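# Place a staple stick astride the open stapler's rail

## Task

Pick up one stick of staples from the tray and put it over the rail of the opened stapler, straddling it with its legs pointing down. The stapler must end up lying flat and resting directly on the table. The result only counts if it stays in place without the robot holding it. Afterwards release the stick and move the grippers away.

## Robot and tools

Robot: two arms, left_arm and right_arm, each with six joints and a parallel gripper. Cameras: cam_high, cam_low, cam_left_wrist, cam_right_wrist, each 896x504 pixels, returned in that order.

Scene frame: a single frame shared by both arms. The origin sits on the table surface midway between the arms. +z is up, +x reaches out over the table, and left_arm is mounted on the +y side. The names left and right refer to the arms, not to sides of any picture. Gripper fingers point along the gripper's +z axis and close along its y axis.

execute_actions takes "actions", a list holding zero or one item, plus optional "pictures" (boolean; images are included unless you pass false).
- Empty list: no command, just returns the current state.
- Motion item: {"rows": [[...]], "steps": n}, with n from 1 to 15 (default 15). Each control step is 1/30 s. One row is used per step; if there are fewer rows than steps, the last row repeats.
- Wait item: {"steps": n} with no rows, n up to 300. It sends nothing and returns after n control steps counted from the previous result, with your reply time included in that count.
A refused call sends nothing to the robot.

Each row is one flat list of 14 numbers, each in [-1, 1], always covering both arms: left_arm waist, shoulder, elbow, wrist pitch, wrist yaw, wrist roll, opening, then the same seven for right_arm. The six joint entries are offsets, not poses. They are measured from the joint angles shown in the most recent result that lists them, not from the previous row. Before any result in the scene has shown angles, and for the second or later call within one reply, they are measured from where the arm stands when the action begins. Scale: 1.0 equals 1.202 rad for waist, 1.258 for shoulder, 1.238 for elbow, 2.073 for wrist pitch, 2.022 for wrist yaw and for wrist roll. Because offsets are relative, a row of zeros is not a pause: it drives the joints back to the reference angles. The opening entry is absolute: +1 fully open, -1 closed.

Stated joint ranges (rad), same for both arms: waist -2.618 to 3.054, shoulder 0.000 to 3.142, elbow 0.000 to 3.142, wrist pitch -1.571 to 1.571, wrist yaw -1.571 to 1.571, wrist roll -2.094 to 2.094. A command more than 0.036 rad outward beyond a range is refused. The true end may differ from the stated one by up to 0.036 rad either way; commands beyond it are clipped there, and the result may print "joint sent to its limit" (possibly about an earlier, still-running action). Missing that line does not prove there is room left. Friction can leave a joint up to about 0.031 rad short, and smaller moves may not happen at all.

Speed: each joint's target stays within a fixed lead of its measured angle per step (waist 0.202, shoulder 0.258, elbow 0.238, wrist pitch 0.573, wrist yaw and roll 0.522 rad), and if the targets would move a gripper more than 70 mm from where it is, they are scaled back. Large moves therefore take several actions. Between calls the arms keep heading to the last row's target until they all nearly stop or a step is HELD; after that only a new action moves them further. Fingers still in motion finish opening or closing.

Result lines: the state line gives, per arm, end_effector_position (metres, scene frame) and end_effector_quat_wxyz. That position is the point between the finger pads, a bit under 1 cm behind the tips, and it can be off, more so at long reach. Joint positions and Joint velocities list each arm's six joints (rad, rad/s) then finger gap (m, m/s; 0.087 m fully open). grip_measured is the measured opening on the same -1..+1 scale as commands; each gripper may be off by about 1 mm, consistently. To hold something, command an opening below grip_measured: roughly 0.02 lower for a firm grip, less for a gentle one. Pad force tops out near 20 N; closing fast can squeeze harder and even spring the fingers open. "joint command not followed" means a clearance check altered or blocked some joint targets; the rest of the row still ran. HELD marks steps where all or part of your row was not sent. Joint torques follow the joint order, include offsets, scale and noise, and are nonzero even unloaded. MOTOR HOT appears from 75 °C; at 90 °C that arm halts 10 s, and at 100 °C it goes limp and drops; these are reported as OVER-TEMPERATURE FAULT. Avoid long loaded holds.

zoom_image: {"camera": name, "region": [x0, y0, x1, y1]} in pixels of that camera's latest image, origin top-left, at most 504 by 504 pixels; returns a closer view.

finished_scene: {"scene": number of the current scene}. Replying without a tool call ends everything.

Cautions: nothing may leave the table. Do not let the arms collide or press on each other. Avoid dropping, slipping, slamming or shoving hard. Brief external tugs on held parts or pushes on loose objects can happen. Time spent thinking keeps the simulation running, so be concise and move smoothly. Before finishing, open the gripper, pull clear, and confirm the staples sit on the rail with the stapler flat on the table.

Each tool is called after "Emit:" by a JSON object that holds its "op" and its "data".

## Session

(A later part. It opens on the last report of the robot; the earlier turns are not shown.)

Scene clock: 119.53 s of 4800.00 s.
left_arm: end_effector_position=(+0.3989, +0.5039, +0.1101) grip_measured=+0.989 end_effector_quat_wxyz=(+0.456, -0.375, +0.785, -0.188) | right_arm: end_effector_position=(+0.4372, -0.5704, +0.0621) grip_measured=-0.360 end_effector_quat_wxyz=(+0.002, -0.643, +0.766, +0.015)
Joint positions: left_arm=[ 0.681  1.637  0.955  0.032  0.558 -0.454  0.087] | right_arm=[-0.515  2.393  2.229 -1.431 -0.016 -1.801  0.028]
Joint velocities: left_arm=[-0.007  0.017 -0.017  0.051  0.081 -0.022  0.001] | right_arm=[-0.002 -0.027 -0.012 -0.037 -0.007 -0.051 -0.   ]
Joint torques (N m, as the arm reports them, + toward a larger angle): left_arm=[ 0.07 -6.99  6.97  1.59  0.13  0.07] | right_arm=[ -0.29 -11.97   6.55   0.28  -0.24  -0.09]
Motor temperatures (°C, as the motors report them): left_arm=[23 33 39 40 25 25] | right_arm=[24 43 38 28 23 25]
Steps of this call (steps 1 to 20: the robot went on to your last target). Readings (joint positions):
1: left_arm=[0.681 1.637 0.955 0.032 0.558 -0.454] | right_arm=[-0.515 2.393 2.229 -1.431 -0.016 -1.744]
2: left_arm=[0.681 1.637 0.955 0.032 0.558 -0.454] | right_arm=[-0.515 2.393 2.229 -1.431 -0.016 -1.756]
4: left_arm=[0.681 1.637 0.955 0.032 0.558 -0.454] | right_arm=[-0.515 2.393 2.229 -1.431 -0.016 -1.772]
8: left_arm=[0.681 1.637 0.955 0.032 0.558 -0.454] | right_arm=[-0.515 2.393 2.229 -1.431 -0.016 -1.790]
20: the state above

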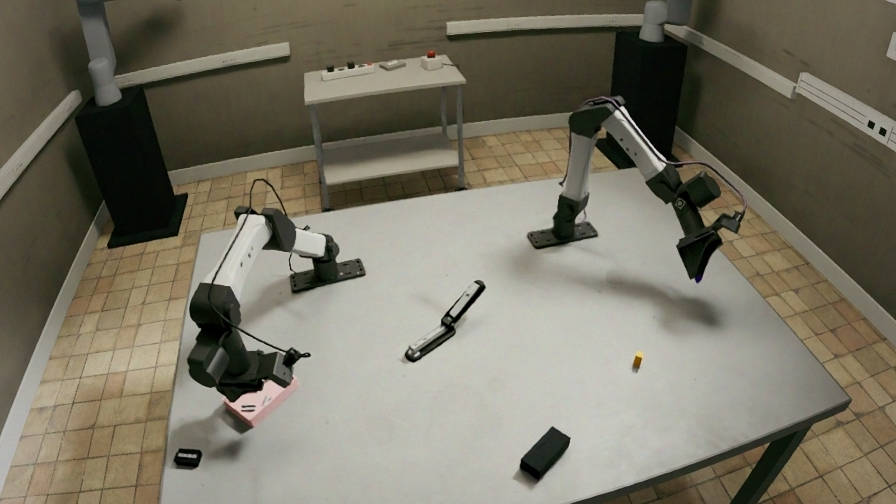

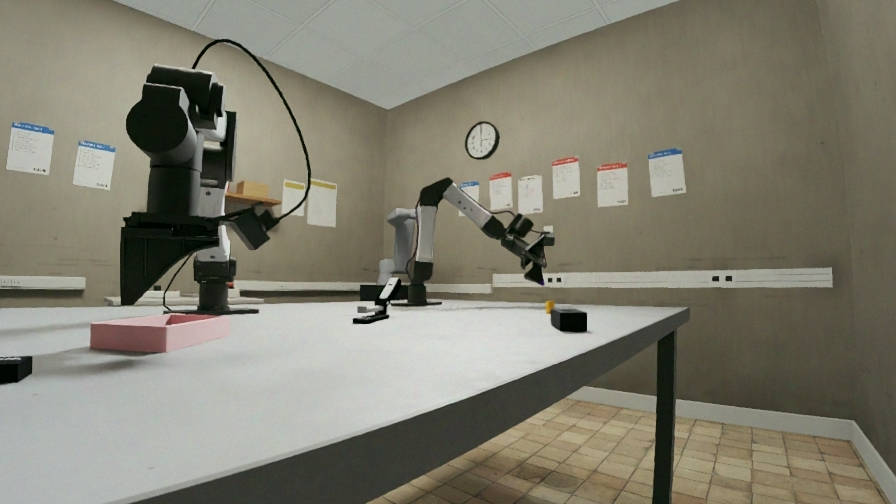

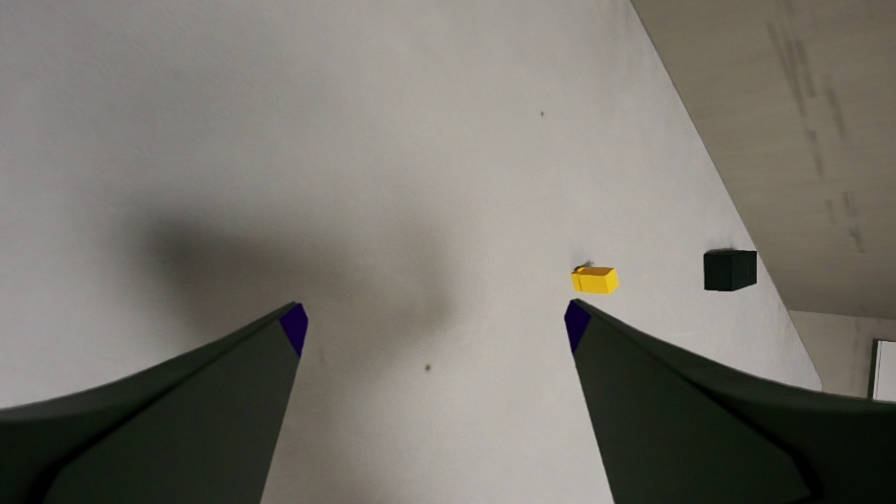

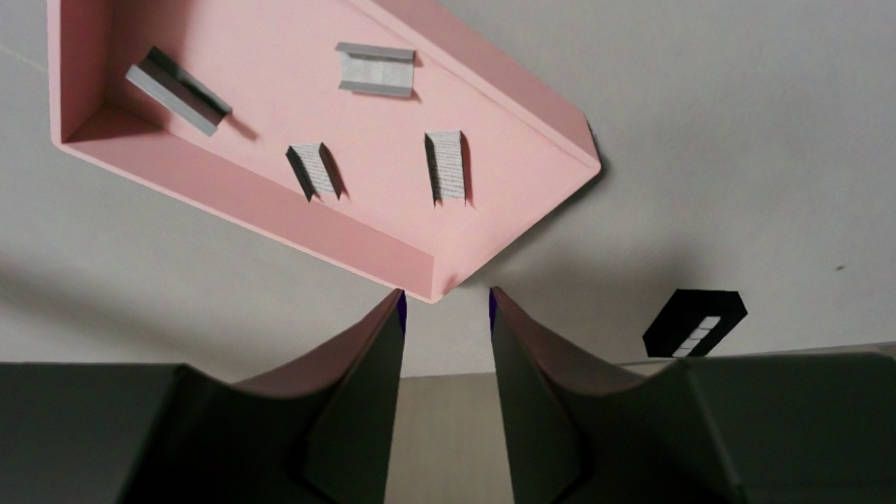

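Emit:
{"op": "execute_actions", "data": {"actions": [{"rows":[[0,0,0,0,0,0,1,0.03,0.02,-0.03,0.03,0,-0.04,-0.36],[0,0,0,0,0,0,1,0.03,0.02,-0.03,0.03,0,-0.04,-0.36],[0,0,0,0,0,0,1,0.03,0.02,-0.03,0.03,0,-0.04,-0.36],[0,0,0,0,0,0,1,0.03,0.035,-0.06,0.065,0,-0.04,-0.36]],"steps":15}]}}

Scene clock: 128.63 s of 4800.00 s.
left_arm: end_effector_position=(+0.3989, +0.5039, +0.1101) grip_measured=+0.989 end_effector_quat_wxyz=(+0.456, -0.375, +0.785, -0.188) | right_arm: end_effector_position=(+0.4586, -0.5613, +0.0406) grip_measured=-0.360 end_effector_quat_wxyz=(+0.005, -0.682, +0.731, -0.001)
Joint positions: left_arm=[ 0.681  1.637  0.955  0.032  0.558 -0.454  0.087] | right_arm=[-0.479  2.416  2.182 -1.332 -0.009 -1.869  0.028]
Joint velocities: left_arm=[ 0.007 -0.007 -0.012  0.037 -0.037 -0.037  0.001] | right_arm=[-0.002 -0.002 -0.002  0.037 -0.037  0.007  0.   ]
Joint torques (N m, as the arm reports them, + toward a larger angle): left_arm=[ 0.   -6.99  6.93  1.6   0.09  0.09] | right_arm=[ -0.3  -10.54   4.22   0.71  -0.32  -0.12]
Motor temperatures (°C, as the motors report them): left_arm=[23 33 40 40 25 25] | right_arm=[24 45 38 28 23 25]
Steps of this call (steps 1 to 15: the robot went on to your last target; steps 16 to 90: nothing new was sent; then 5.60 s passed at rest; steps 91 to 105: all 15 steps of this action). Readings (joint positions):
91: left_arm=[0.681 1.637 0.955 0.032 0.558 -0.454] | right_arm=[-0.512 2.393 2.226 -1.426 -0.016 -1.813]
92: left_arm=[0.681 1.637 0.955 0.032 0.558 -0.454] | right_arm=[-0.509 2.393 2.223 -1.419 -0.016 -1.825]
94: left_arm=[0.681 1.637 0.955 0.032 0.558 -0.454] | right_arm=[-0.497 2.396 2.211 -1.398 -0.016 -1.842]
98: left_arm=[0.681 1.637 0.955 0.032 0.558 -0.454] | right_arm=[-0.480 2.417 2.182 -1.351 -0.010 -1.860]
105: the state above

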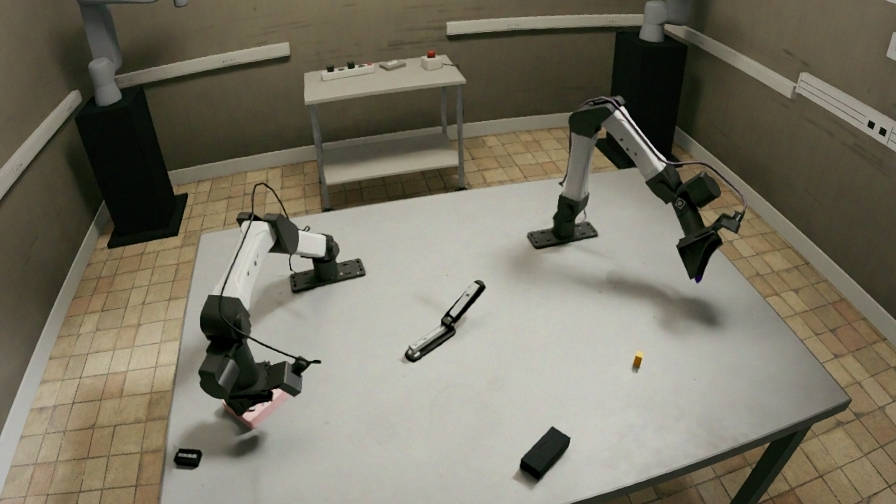

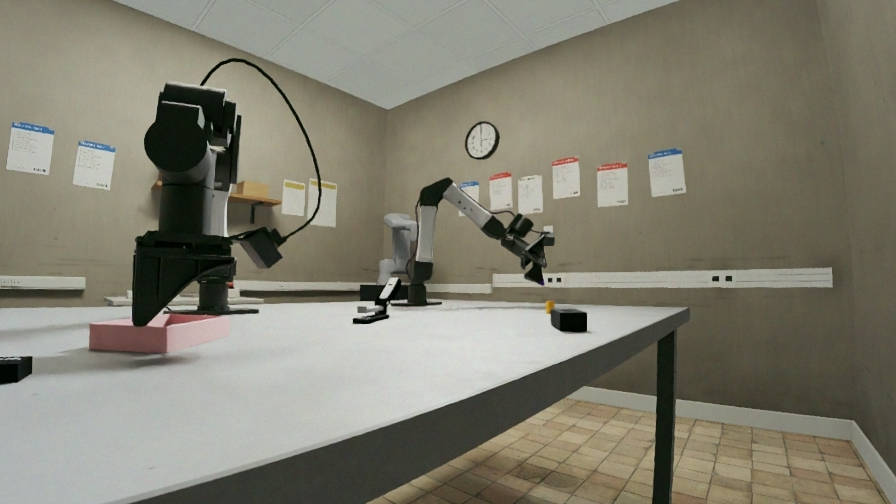

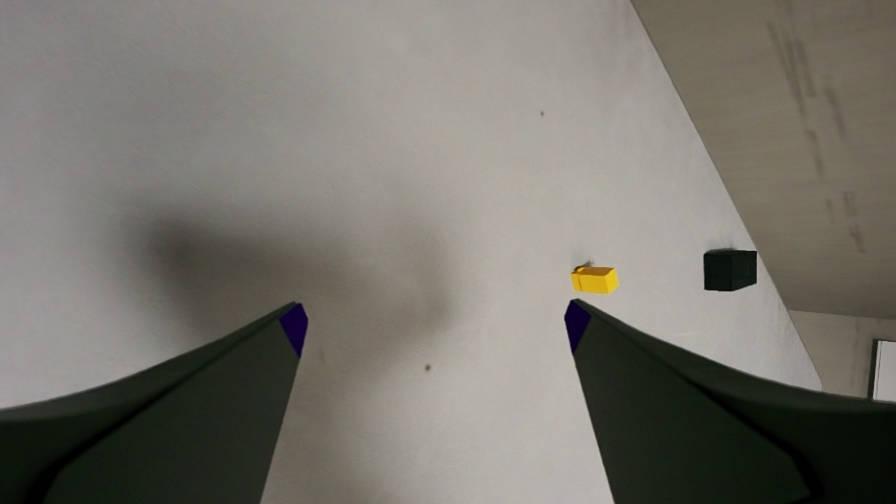

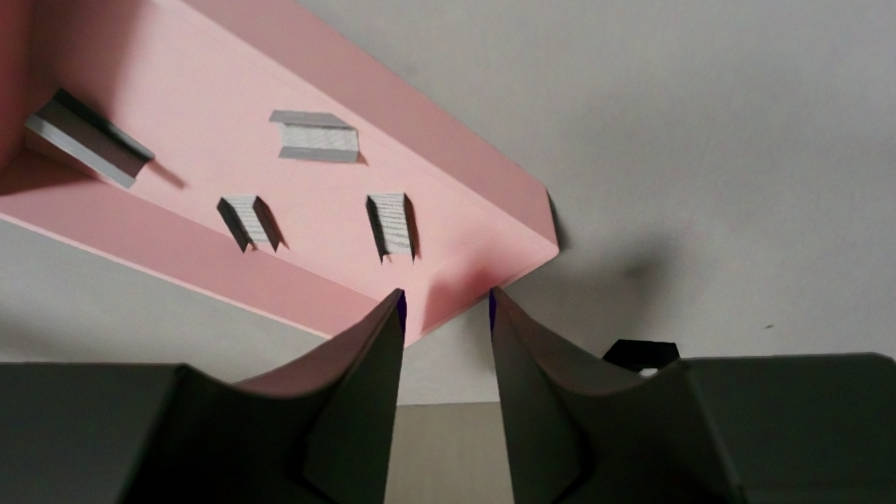

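Emit:
{"op": "execute_actions", "data": {"actions": [{"rows":[[0,0,0,0,0,0,1,0,-0.072,-0.12,0.034,0,0,-0.36]],"steps":15}]}}

Scene clock: 139.37 s of 4800.00 s.
left_arm: end_effector_position=(+0.3989, +0.5039, +0.1101) grip_measured=+0.989 end_effector_quat_wxyz=(+0.456, -0.375, +0.785, -0.188) | right_arm: end_effector_position=(+0.4443, -0.5561, +0.0393) grip_measured=-0.360 end_effector_quat_wxyz=(+0.002, -0.683, +0.731, +0.003)
Joint positions: left_arm=[ 0.681  1.637  0.955  0.032  0.558 -0.454  0.087] | right_arm=[-0.479  2.346  2.055 -1.283 -0.007 -1.871  0.028]
Joint velocities: left_arm=[ 0.012 -0.017  0.002 -0.037 -0.007  0.037  0.   ] | right_arm=[-0.007 -0.007 -0.022 -0.051  0.095  0.007 -0.001]
Joint torques (N m, as the arm reports them, + toward a larger angle): left_arm=[ 0.02 -6.92  6.98  1.58  0.1   0.09] | right_arm=[ -0.33 -13.39   4.74   0.54  -0.25   0.05]
Motor temperatures (°C, as the motors report them): left_arm=[23 33 40 41 25 25] | right_arm=[24 45 37 28 23 25]
Steps of this call (steps 1 to 15: the robot went on to your last target; steps 16 to 90: nothing new was sent; then 7.23 s passed at rest; steps 91 to 105: all 15 steps of this action). Readings (joint positions):
91: left_arm=[0.681 1.637 0.955 0.032 0.558 -0.454] | right_arm=[-0.479 2.401 2.155 -1.310 -0.008 -1.871]
92: left_arm=[0.681 1.637 0.955 0.032 0.558 -0.454] | right_arm=[-0.479 2.377 2.116 -1.291 -0.007 -1.871]
94: left_arm=[0.681 1.637 0.955 0.032 0.558 -0.454] | right_arm=[-0.479 2.351 2.074 -1.291 -0.007 -1.871]
98: left_arm=[0.681 1.637 0.955 0.032 0.558 -0.454] | right_arm=[-0.479 2.346 2.057 -1.288 -0.007 -1.871]
105: the state above

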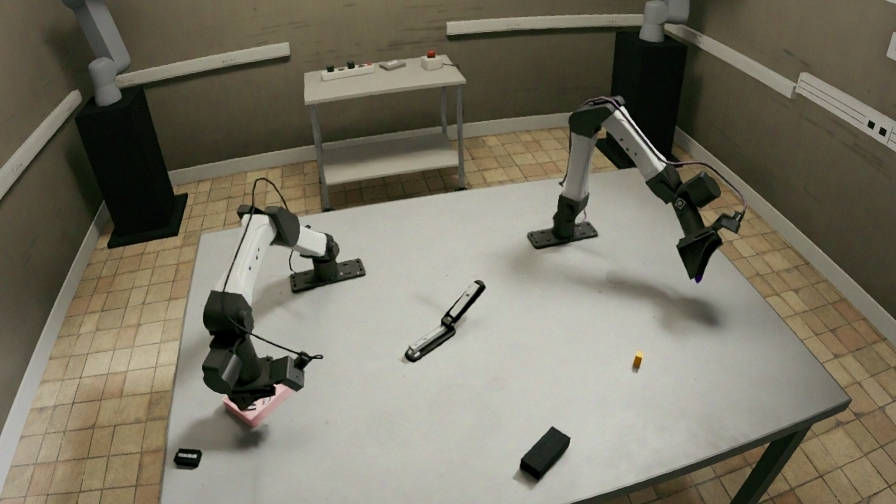

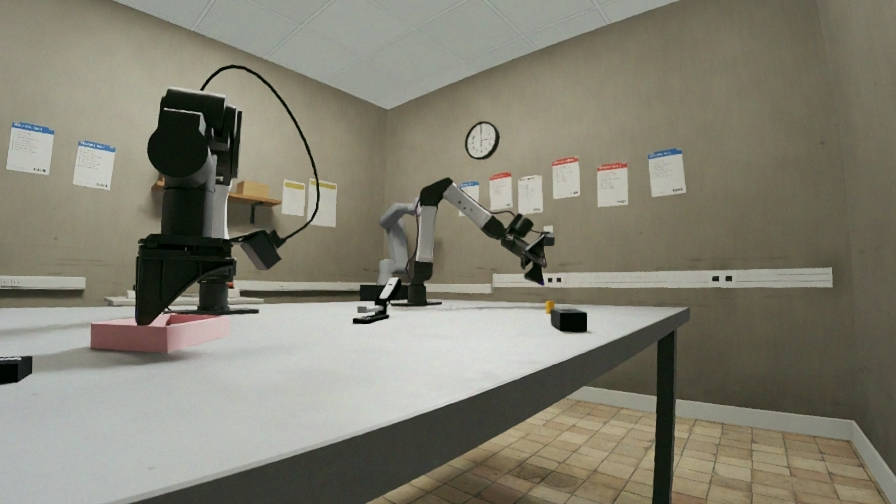

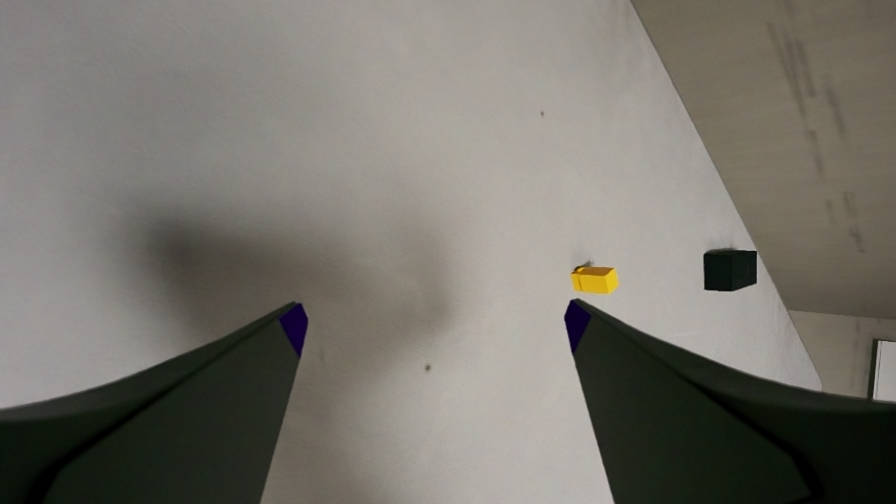

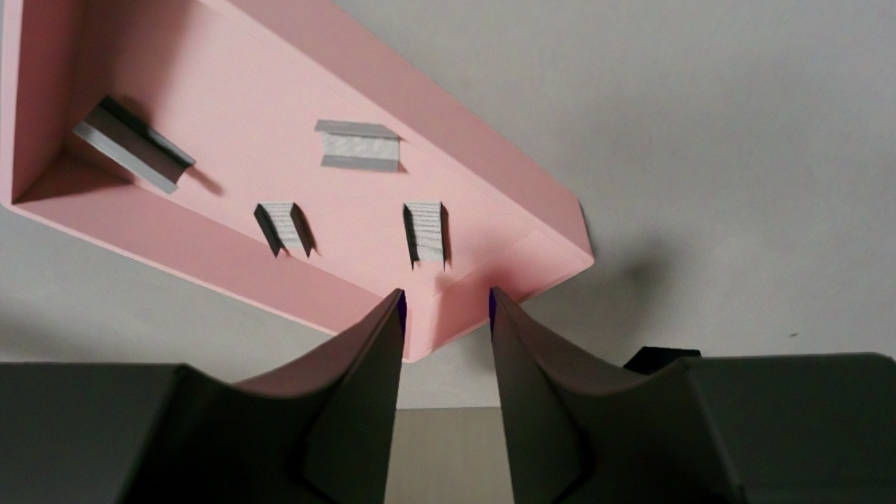

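Emit:
{"op": "execute_actions", "data": {"actions": [{"rows":[[0,0,0,0,0,0,1,0,-0.05,-0.08,0.022,0,0,-0.36]],"steps":15}]}}

Scene clock: 143.37 s of 4800.00 s.
left_arm: end_effector_position=(+0.3989, +0.5039, +0.1101) grip_measured=+0.989 end_effector_quat_wxyz=(+0.456, -0.375, +0.785, -0.188) | right_arm: end_effector_position=(+0.4331, -0.5518, +0.0339) grip_measured=-0.360 end_effector_quat_wxyz=(-0.002, -0.683, +0.731, +0.012)
Joint positions: left_arm=[ 0.681  1.637  0.955  0.032  0.558 -0.454  0.087] | right_arm=[-0.479  2.314  1.978 -1.259 -0.007 -1.871  0.028]
Joint velocities: left_arm=[-0.007 -0.002 -0.012 -0.007 -0.022 -0.022  0.001] | right_arm=[ 0.007 -0.012  0.002  0.007 -0.007 -0.037 -0.   ]
Joint torques (N m, as the arm reports them, + toward a larger angle): left_arm=[-0.04 -6.84  7.08  1.6   0.11  0.1 ] | right_arm=[ -0.3  -13.83   4.64   0.49  -0.23   0.02]
Motor temperatures (°C, as the motors report them): left_arm=[23 33 40 41 25 25] | right_arm=[24 46 37 28 23 25]
Steps of this call (steps 1 to 15: the robot went on to your last target; steps 16 to 90: nothing new was sent; then 0.50 s passed at rest; steps 91 to 105: all 15 steps of this action). Readings (joint positions):
91: left_arm=[0.681 1.637 0.955 0.032 0.558 -0.454] | right_arm=[-0.479 2.338 2.039 -1.269 -0.007 -1.871]
92: left_arm=[0.681 1.637 0.955 0.032 0.558 -0.454] | right_arm=[-0.479 2.327 2.013 -1.263 -0.007 -1.871]
94: left_arm=[0.681 1.637 0.955 0.032 0.558 -0.454] | right_arm=[-0.479 2.315 1.986 -1.263 -0.007 -1.871]
98: left_arm=[0.681 1.637 0.955 0.032 0.558 -0.454] | right_arm=[-0.479 2.314 1.978 -1.262 -0.007 -1.871]
105: the state above

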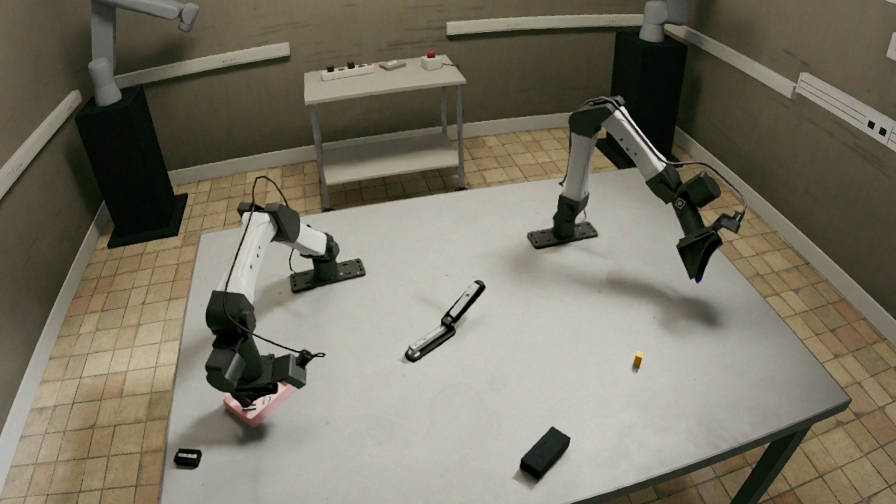

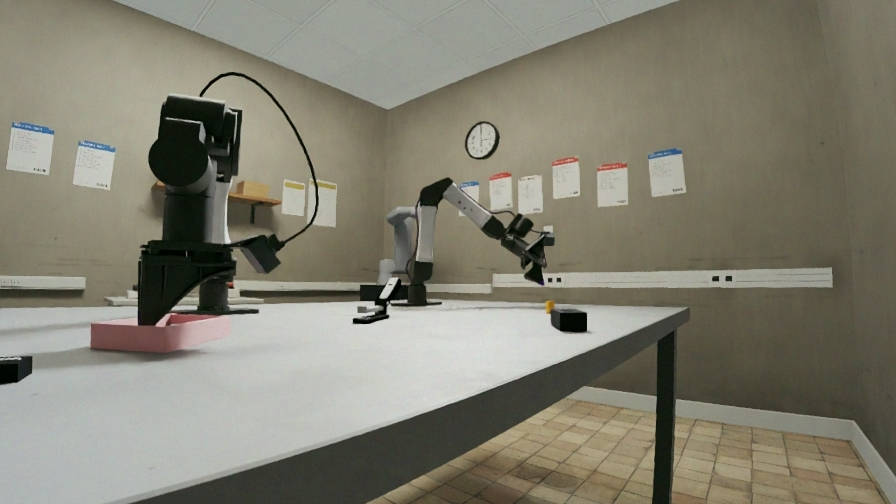

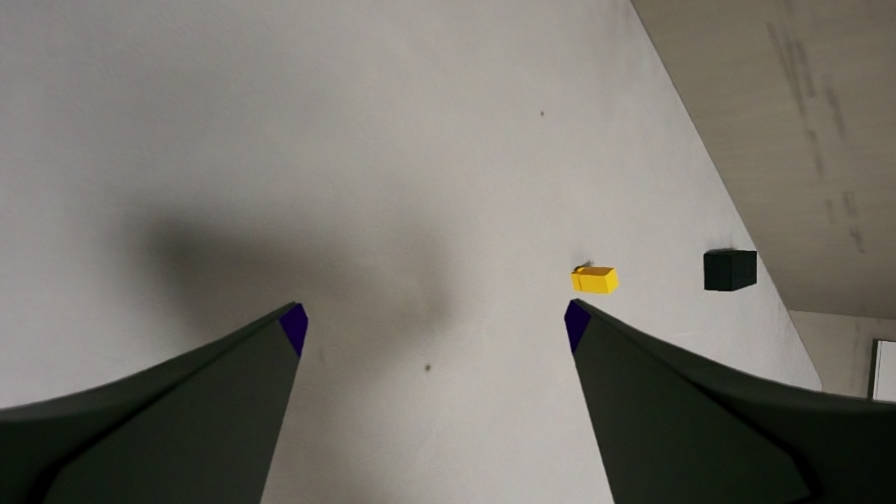

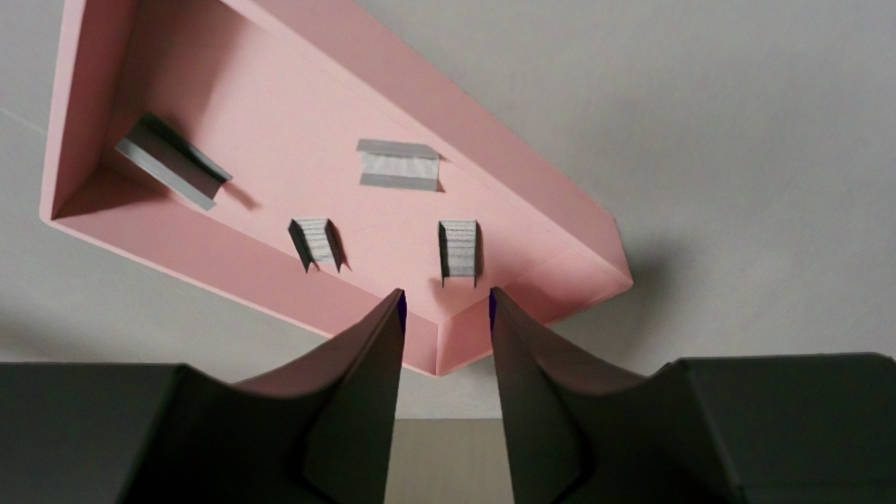

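Emit:
{"op": "execute_actions", "data": {"actions": [{"rows":[[0,0,0,0,0,0,1,0,0.035,0,0.02,0,0,-0.36],[0,0,0,0,0,0,1,0,0.035,0,0.02,0,0,-0.36],[0,0,0,0,0,0,1,0,0.035,0,0.02,0,0,-0.36],[0,0,0,0,0,0,1,0,0.06,0,0.034,0,0,-0.36]],"steps":15}]}}

Scene clock: 149.83 s of 4800.00 s.
left_arm: end_effector_position=(+0.3989, +0.5039, +0.1101) grip_measured=+0.989 end_effector_quat_wxyz=(+0.456, -0.375, +0.785, -0.188) | right_arm: end_effector_position=(+0.4395, -0.5536, +0.0155) grip_measured=-0.360 end_effector_quat_wxyz=(-0.004, -0.683, +0.730, +0.012)
Joint positions: left_arm=[ 0.681  1.637  0.955  0.032  0.558 -0.454  0.087] | right_arm=[-0.477  2.357  1.979 -1.218 -0.004 -1.87   0.028]
Joint velocities: left_arm=[-0.002 -0.007 -0.007 -0.007 -0.051 -0.022  0.   ] | right_arm=[-0.017 -0.012  0.022  0.007 -0.051 -0.037 -0.   ]
Joint torques (N m, as the arm reports them, + toward a larger angle): left_arm=[-0.09 -6.89  7.04  1.59  0.13  0.09] | right_arm=[-0.52 -9.24  6.47  0.6  -0.27  0.  ]
Motor temperatures (°C, as the motors report them): left_arm=[23 33 40 41 25 25] | right_arm=[24 48 37 27 23 25]
Steps of this call (steps 1 to 15: the robot went on to your last target; steps 16 to 90: nothing new was sent; then 2.97 s passed at rest; steps 91 to 105: all 15 steps of this action). Readings (joint positions):
91: left_arm=[0.681 1.637 0.955 0.032 0.558 -0.454] | right_arm=[-0.479 2.316 1.978 -1.256 -0.007 -1.871]
92: left_arm=[0.681 1.637 0.955 0.032 0.558 -0.454] | right_arm=[-0.479 2.320 1.978 -1.252 -0.007 -1.871]
94: left_arm=[0.681 1.637 0.955 0.032 0.558 -0.454] | right_arm=[-0.479 2.335 1.978 -1.243 -0.007 -1.871]
98: left_arm=[0.681 1.637 0.955 0.032 0.558 -0.454] | right_arm=[-0.477 2.357 1.979 -1.224 -0.004 -1.870]
105: the state above

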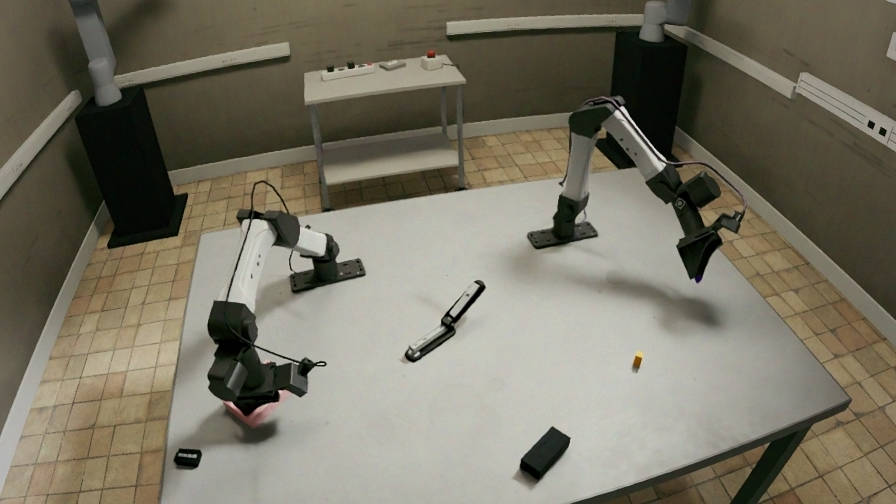

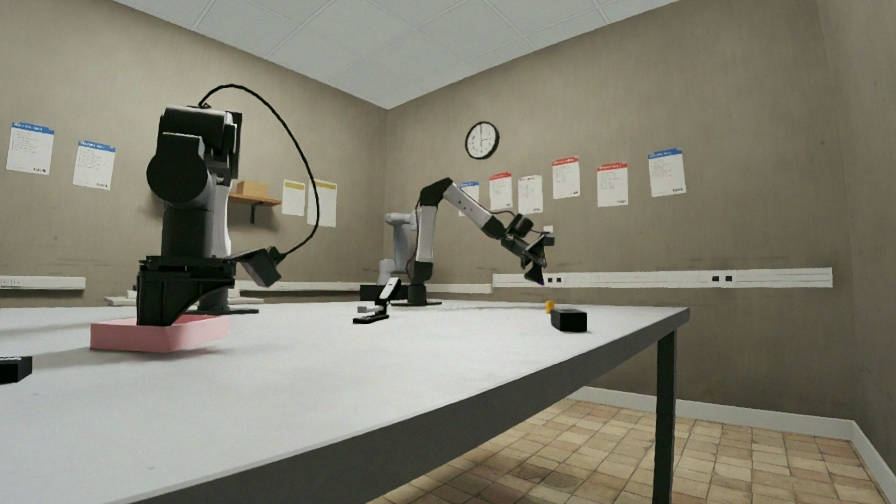

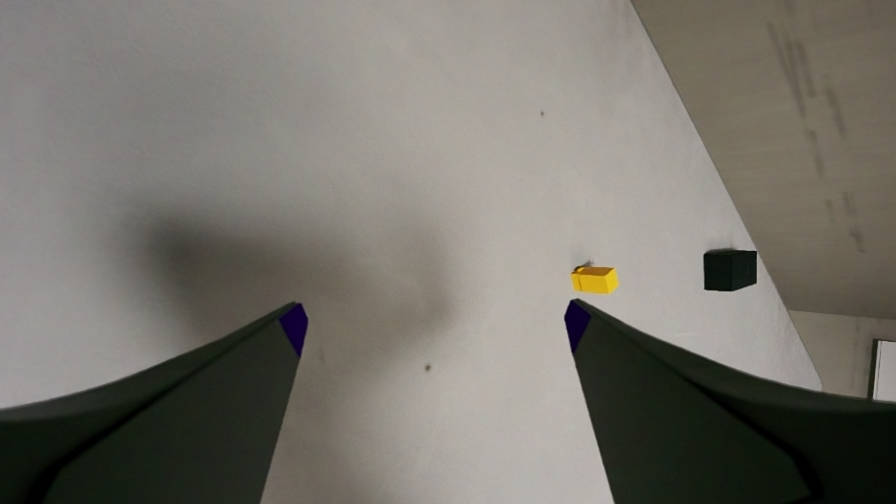

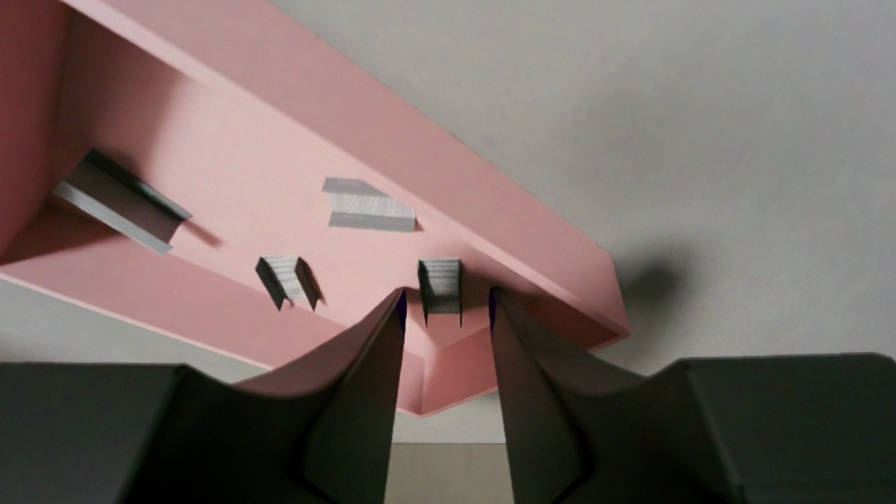

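Close and lift.

Emit:
{"op": "execute_actions", "data": {"actions": [{"rows":[[0,0,0,0,0,0,1,0,0,0,0,0,0,-0.42],[0,0,0,0,0,0,1,0,0,0,0,0,0,-0.48],[0,0,0,0,0,0,1,0,0,0,0,0,0,-0.54],[0,0,0,0,0,0,1,0,0,0,0,0,0,-0.6],[0,0,0,0,0,0,1,0,0,0,0,0,0,-0.65],[0,0,0,0,0,0,1,0,0,0,0,0,0,-0.69],[0,0,0,0,0,0,1,0,0,0,0,0,0,-0.72],[0,0,0,0,0,0,1,0,0,0,0,0,0,-0.75],[0,0,0,0,0,0,1,0,0,0,0,0,0,-0.78]],"steps":15}], "pictures": false}}

Emit:
{"op": "execute_actions", "data": {"actions": [{"rows":[[0,0,0,0,0,0,1,0,-0.05,0,-0.03,0,0,-0.78],[0,0,0,0,0,0,1,0,-0.05,0,-0.03,0,0,-0.78],[0,0,0,0,0,0,1,0,-0.05,0,-0.03,0,0,-0.78],[0,0,0,0,0,0,1,0,-0.1,0,-0.06,0,0,-0.78],[0,0,0,0,0,0,1,0,-0.1,0,-0.06,0,0,-0.78],[0,0,0,0,0,0,1,0,-0.2,0,-0.12,0,0,-0.78]],"steps":15}]}}

Scene clock: 159.67 s of 4800.00 s.
left_arm: end_effector_position=(+0.3989, +0.5039, +0.1101) grip_measured=+0.989 end_effector_quat_wxyz=(+0.456, -0.375, +0.785, -0.188) | right_arm: end_effector_position=(+0.4410, -0.5545, +0.0156) grip_measured=-0.740 end_effector_quat_wxyz=(-0.003, -0.683, +0.730, +0.009)
Joint positions: left_arm=[ 0.681  1.637  0.955  0.032  0.558 -0.454  0.087] | right_arm=[-0.477  2.357  1.979 -1.211 -0.003 -1.87   0.011]
Joint velocities: left_arm=[-0.022 -0.012  0.002  0.051 -0.051 -0.051 -0.001] | right_arm=[-0.012  0.012 -0.002 -0.007 -0.051  0.007  0.   ]
Joint torques (N m, as the arm reports them, + toward a larger angle): left_arm=[ 0.08 -6.82  6.98  1.58  0.12  0.09] | right_arm=[ -0.29 -11.77   6.54   0.2   -0.24   0.02]
Motor temperatures (°C, as the motors report them): left_arm=[23 33 40 41 25 25] | right_arm=[24 46 37 27 23 25]
Steps of this call (steps 1 to 15: the robot went on to your last target; steps 16 to 90: nothing new was sent; then 6.33 s passed at rest; steps 91 to 105: all 15 steps of this action). Readings (joint positions):
91: left_arm=[0.681 1.637 0.955 0.032 0.558 -0.454] | right_arm=[-0.477 2.357 1.979 -1.217 -0.004 -1.870]
92: left_arm=[0.681 1.637 0.955 0.032 0.558 -0.454] | right_arm=[-0.477 2.357 1.979 -1.215 -0.004 -1.870]
94: left_arm=[0.681 1.637 0.955 0.032 0.558 -0.454] | right_arm=[-0.477 2.357 1.979 -1.212 -0.003 -1.870]
98: left_arm=[0.681 1.637 0.955 0.032 0.558 -0.454] | right_arm=[-0.477 2.357 1.979 -1.211 -0.003 -1.870]
105: the state above

Scene clock: 160.17 s of 4800.00 s.
left_arm: end_effector_position=(+0.3989, +0.5039, +0.1101) grip_measured=+0.989 end_effector_quat_wxyz=(+0.456, -0.375, +0.785, -0.188) | right_arm: end_effector_position=(+0.4021, -0.5396, +0.1259) grip_measured=-0.740 end_effector_quat_wxyz=(+0.009, -0.683, +0.730, -0.016)
Joint positions: left_arm=[ 0.681  1.637  0.955  0.032  0.558 -0.454  0.087] | right_arm=[-0.477  2.091  1.979 -1.422 -0.003 -1.87   0.011]
Joint velocities: left_arm=[-0.002 -0.007  0.007 -0.037  0.022 -0.022  0.   ] | right_arm=[ 0.007  0.134 -0.002 -0.198 -0.066  0.037  0.001]
Joint torques (N m, as the arm reports them, + toward a larger angle): left_arm=[ 0.07 -6.97  7.01  1.6   0.12  0.09] | right_arm=[-0.29 -9.44  6.56  0.29 -0.23  0.03]
Motor temperatures (°C, as the motors report them): left_arm=[23 33 40 41 25 25] | right_arm=[24 46 37 27 23 25]
Steps of this call (steps 1 to 15: all 15 steps of this action). Readings (joint positions):
1: left_arm=[0.681 1.637 0.955 0.032 0.558 -0.454] | right_arm=[-0.477 2.353 1.979 -1.213 -0.003 -1.870]
2: left_arm=[0.681 1.637 0.955 0.032 0.558 -0.454] | right_arm=[-0.477 2.348 1.979 -1.222 -0.003 -1.870]
4: left_arm=[0.681 1.637 0.955 0.032 0.558 -0.454] | right_arm=[-0.477 2.328 1.979 -1.240 -0.003 -1.870]
8: left_arm=[0.681 1.637 0.955 0.032 0.558 -0.454] | right_arm=[-0.477 2.220 1.979 -1.325 -0.003 -1.870]
15: the state above

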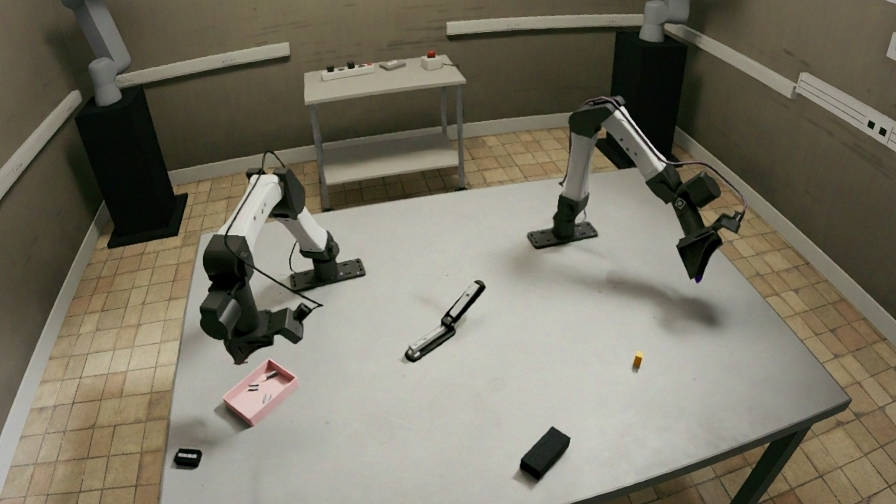

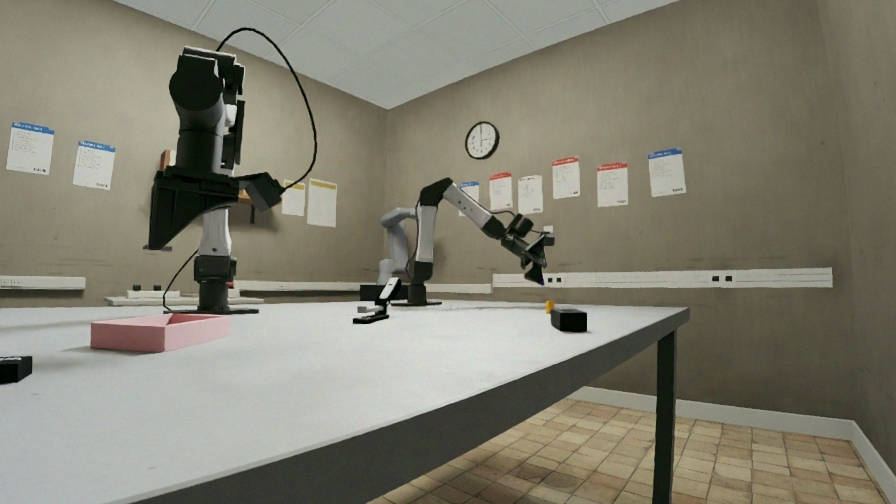

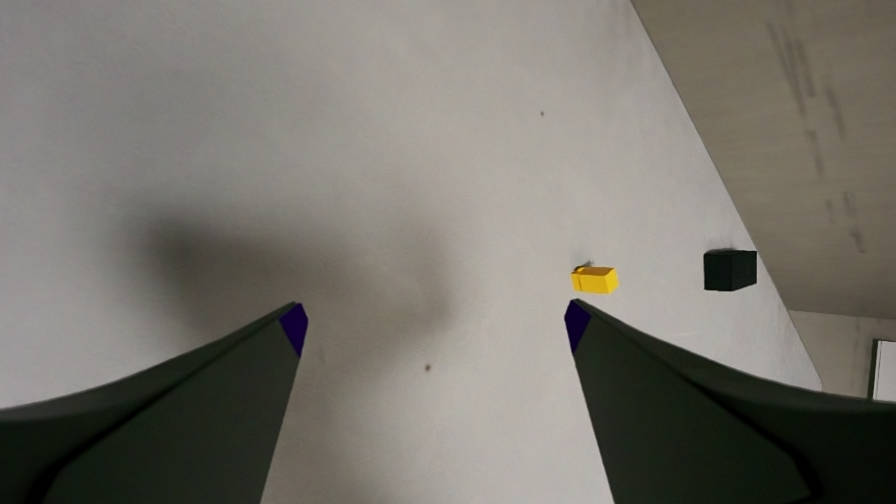

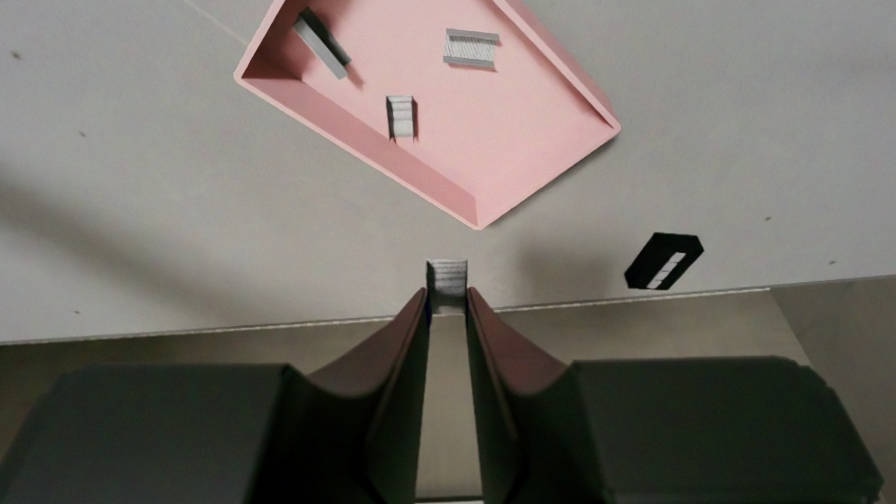

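Emit:
{"op": "execute_actions", "data": {"actions": [{"rows":[[-0.9,-0.665,-0.045,-0.064,-0.276,0.225,1,0.81,-0.52,-0.4,0.3,0,0.925,-0.78]],"steps":15}], "pictures": false}}

Emit:
{"op": "execute_actions", "data": {"actions": [{"steps":20}], "pictures": false}}

Scene clock: 168.93 s of 4800.00 s.
left_arm: end_effector_position=(+0.3268, +0.2263, +0.3577) grip_measured=+0.989 end_effector_quat_wxyz=(+0.714, +0.090, +0.684, -0.116) | right_arm: end_effector_position=(+0.3908, -0.2436, +0.2515) grip_measured=-0.740 end_effector_quat_wxyz=(+0.362, -0.518, +0.771, -0.085)
Joint positions: left_arm=[-0.282  0.788  0.9   -0.065  0.049 -0.032  0.087] | right_arm=[ 0.254  1.463  1.528 -0.874  0.002 -0.819  0.011]
Joint velocities: left_arm=[-2.088 -0.286  0.002  0.051 -0.168  0.081 -0.001] | right_arm=[ 1.751 -0.418  0.002  0.418 -0.051  2.352  0.   ]
Joint torques (N m, as the arm reports them, + toward a larger angle): left_arm=[ 0.91  1.93  7.12  1.42 -0.24  0.15] | right_arm=[-0.58 -5.01  4.49  1.73 -0.21  0.11]
Motor temperatures (°C, as the motors report them): left_arm=[23 33 40 41 25 25] | right_arm=[24 45 37 27 23 25]
Steps of this call (steps 1 to 30: the robot went on to your last target; steps 31 to 100: nothing new was sent; then 4.93 s passed at rest; steps 101 to 115: all 15 steps of this action). Readings (joint positions):
101: left_arm=[0.656 1.611 0.948 0.013 0.467 -0.388] | right_arm=[-0.465 2.070 1.941 -1.387 0.002 -1.817]
102: left_arm=[0.604 1.555 0.924 -0.022 0.360 -0.315] | right_arm=[-0.443 2.030 1.878 -1.309 0.007 -1.750]
104: left_arm=[0.460 1.412 0.900 -0.073 0.234 -0.211] | right_arm=[-0.362 1.934 1.760 -1.175 0.010 -1.612]
108: left_arm=[0.203 1.138 0.900 -0.077 0.134 -0.111] | right_arm=[-0.145 1.717 1.570 -1.013 0.007 -1.332]
115: the state above

Scene clock: 169.60 s of 4800.00 s.
left_arm: end_effector_position=(+0.3163, +0.1991, +0.3521) grip_measured=+0.989 end_effector_quat_wxyz=(+0.703, +0.126, +0.687, -0.135) | right_arm: end_effector_position=(+0.3300, -0.1321, +0.2451) grip_measured=-0.740 end_effector_quat_wxyz=(+0.371, -0.291, +0.874, +0.118)
Joint positions: left_arm=[-0.394  0.785  0.9   -0.09   0.014 -0.009  0.087] | right_arm=[ 0.505  1.448  1.503 -0.826 -0.01  -0.021  0.011]
Joint velocities: left_arm=[ 0.007  0.002 -0.002  0.007  0.022 -0.022 -0.   ] | right_arm=[ 0.002  0.012  0.017  0.081 -0.037  0.11  -0.   ]
Joint torques (N m, as the arm reports them, + toward a larger angle): left_arm=[-0.57  0.59  7.3   1.72 -0.12  0.15] | right_arm=[-0.93 -6.43  6.01  2.24 -0.09  0.12]
Motor temperatures (°C, as the motors report them): left_arm=[23 33 40 41 25 25] | right_arm=[24 45 37 27 23 25]
Steps of this call (steps 1 to 20: the robot went on to your last target). Readings (joint positions):
1: left_arm=[-0.341 0.784 0.900 -0.064 0.048 -0.026] | right_arm=[0.316 1.453 1.528 -0.861 0.001 -0.738]
2: left_arm=[-0.375 0.784 0.900 -0.067 0.048 -0.022] | right_arm=[0.376 1.448 1.528 -0.850 0.000 -0.654]
4: left_arm=[-0.394 0.785 0.900 -0.080 0.041 -0.016] | right_arm=[0.472 1.448 1.521 -0.831 -0.007 -0.459]
8: left_arm=[-0.394 0.785 0.900 -0.087 0.025 -0.011] | right_arm=[0.506 1.448 1.504 -0.828 -0.012 -0.194]
20: the state above


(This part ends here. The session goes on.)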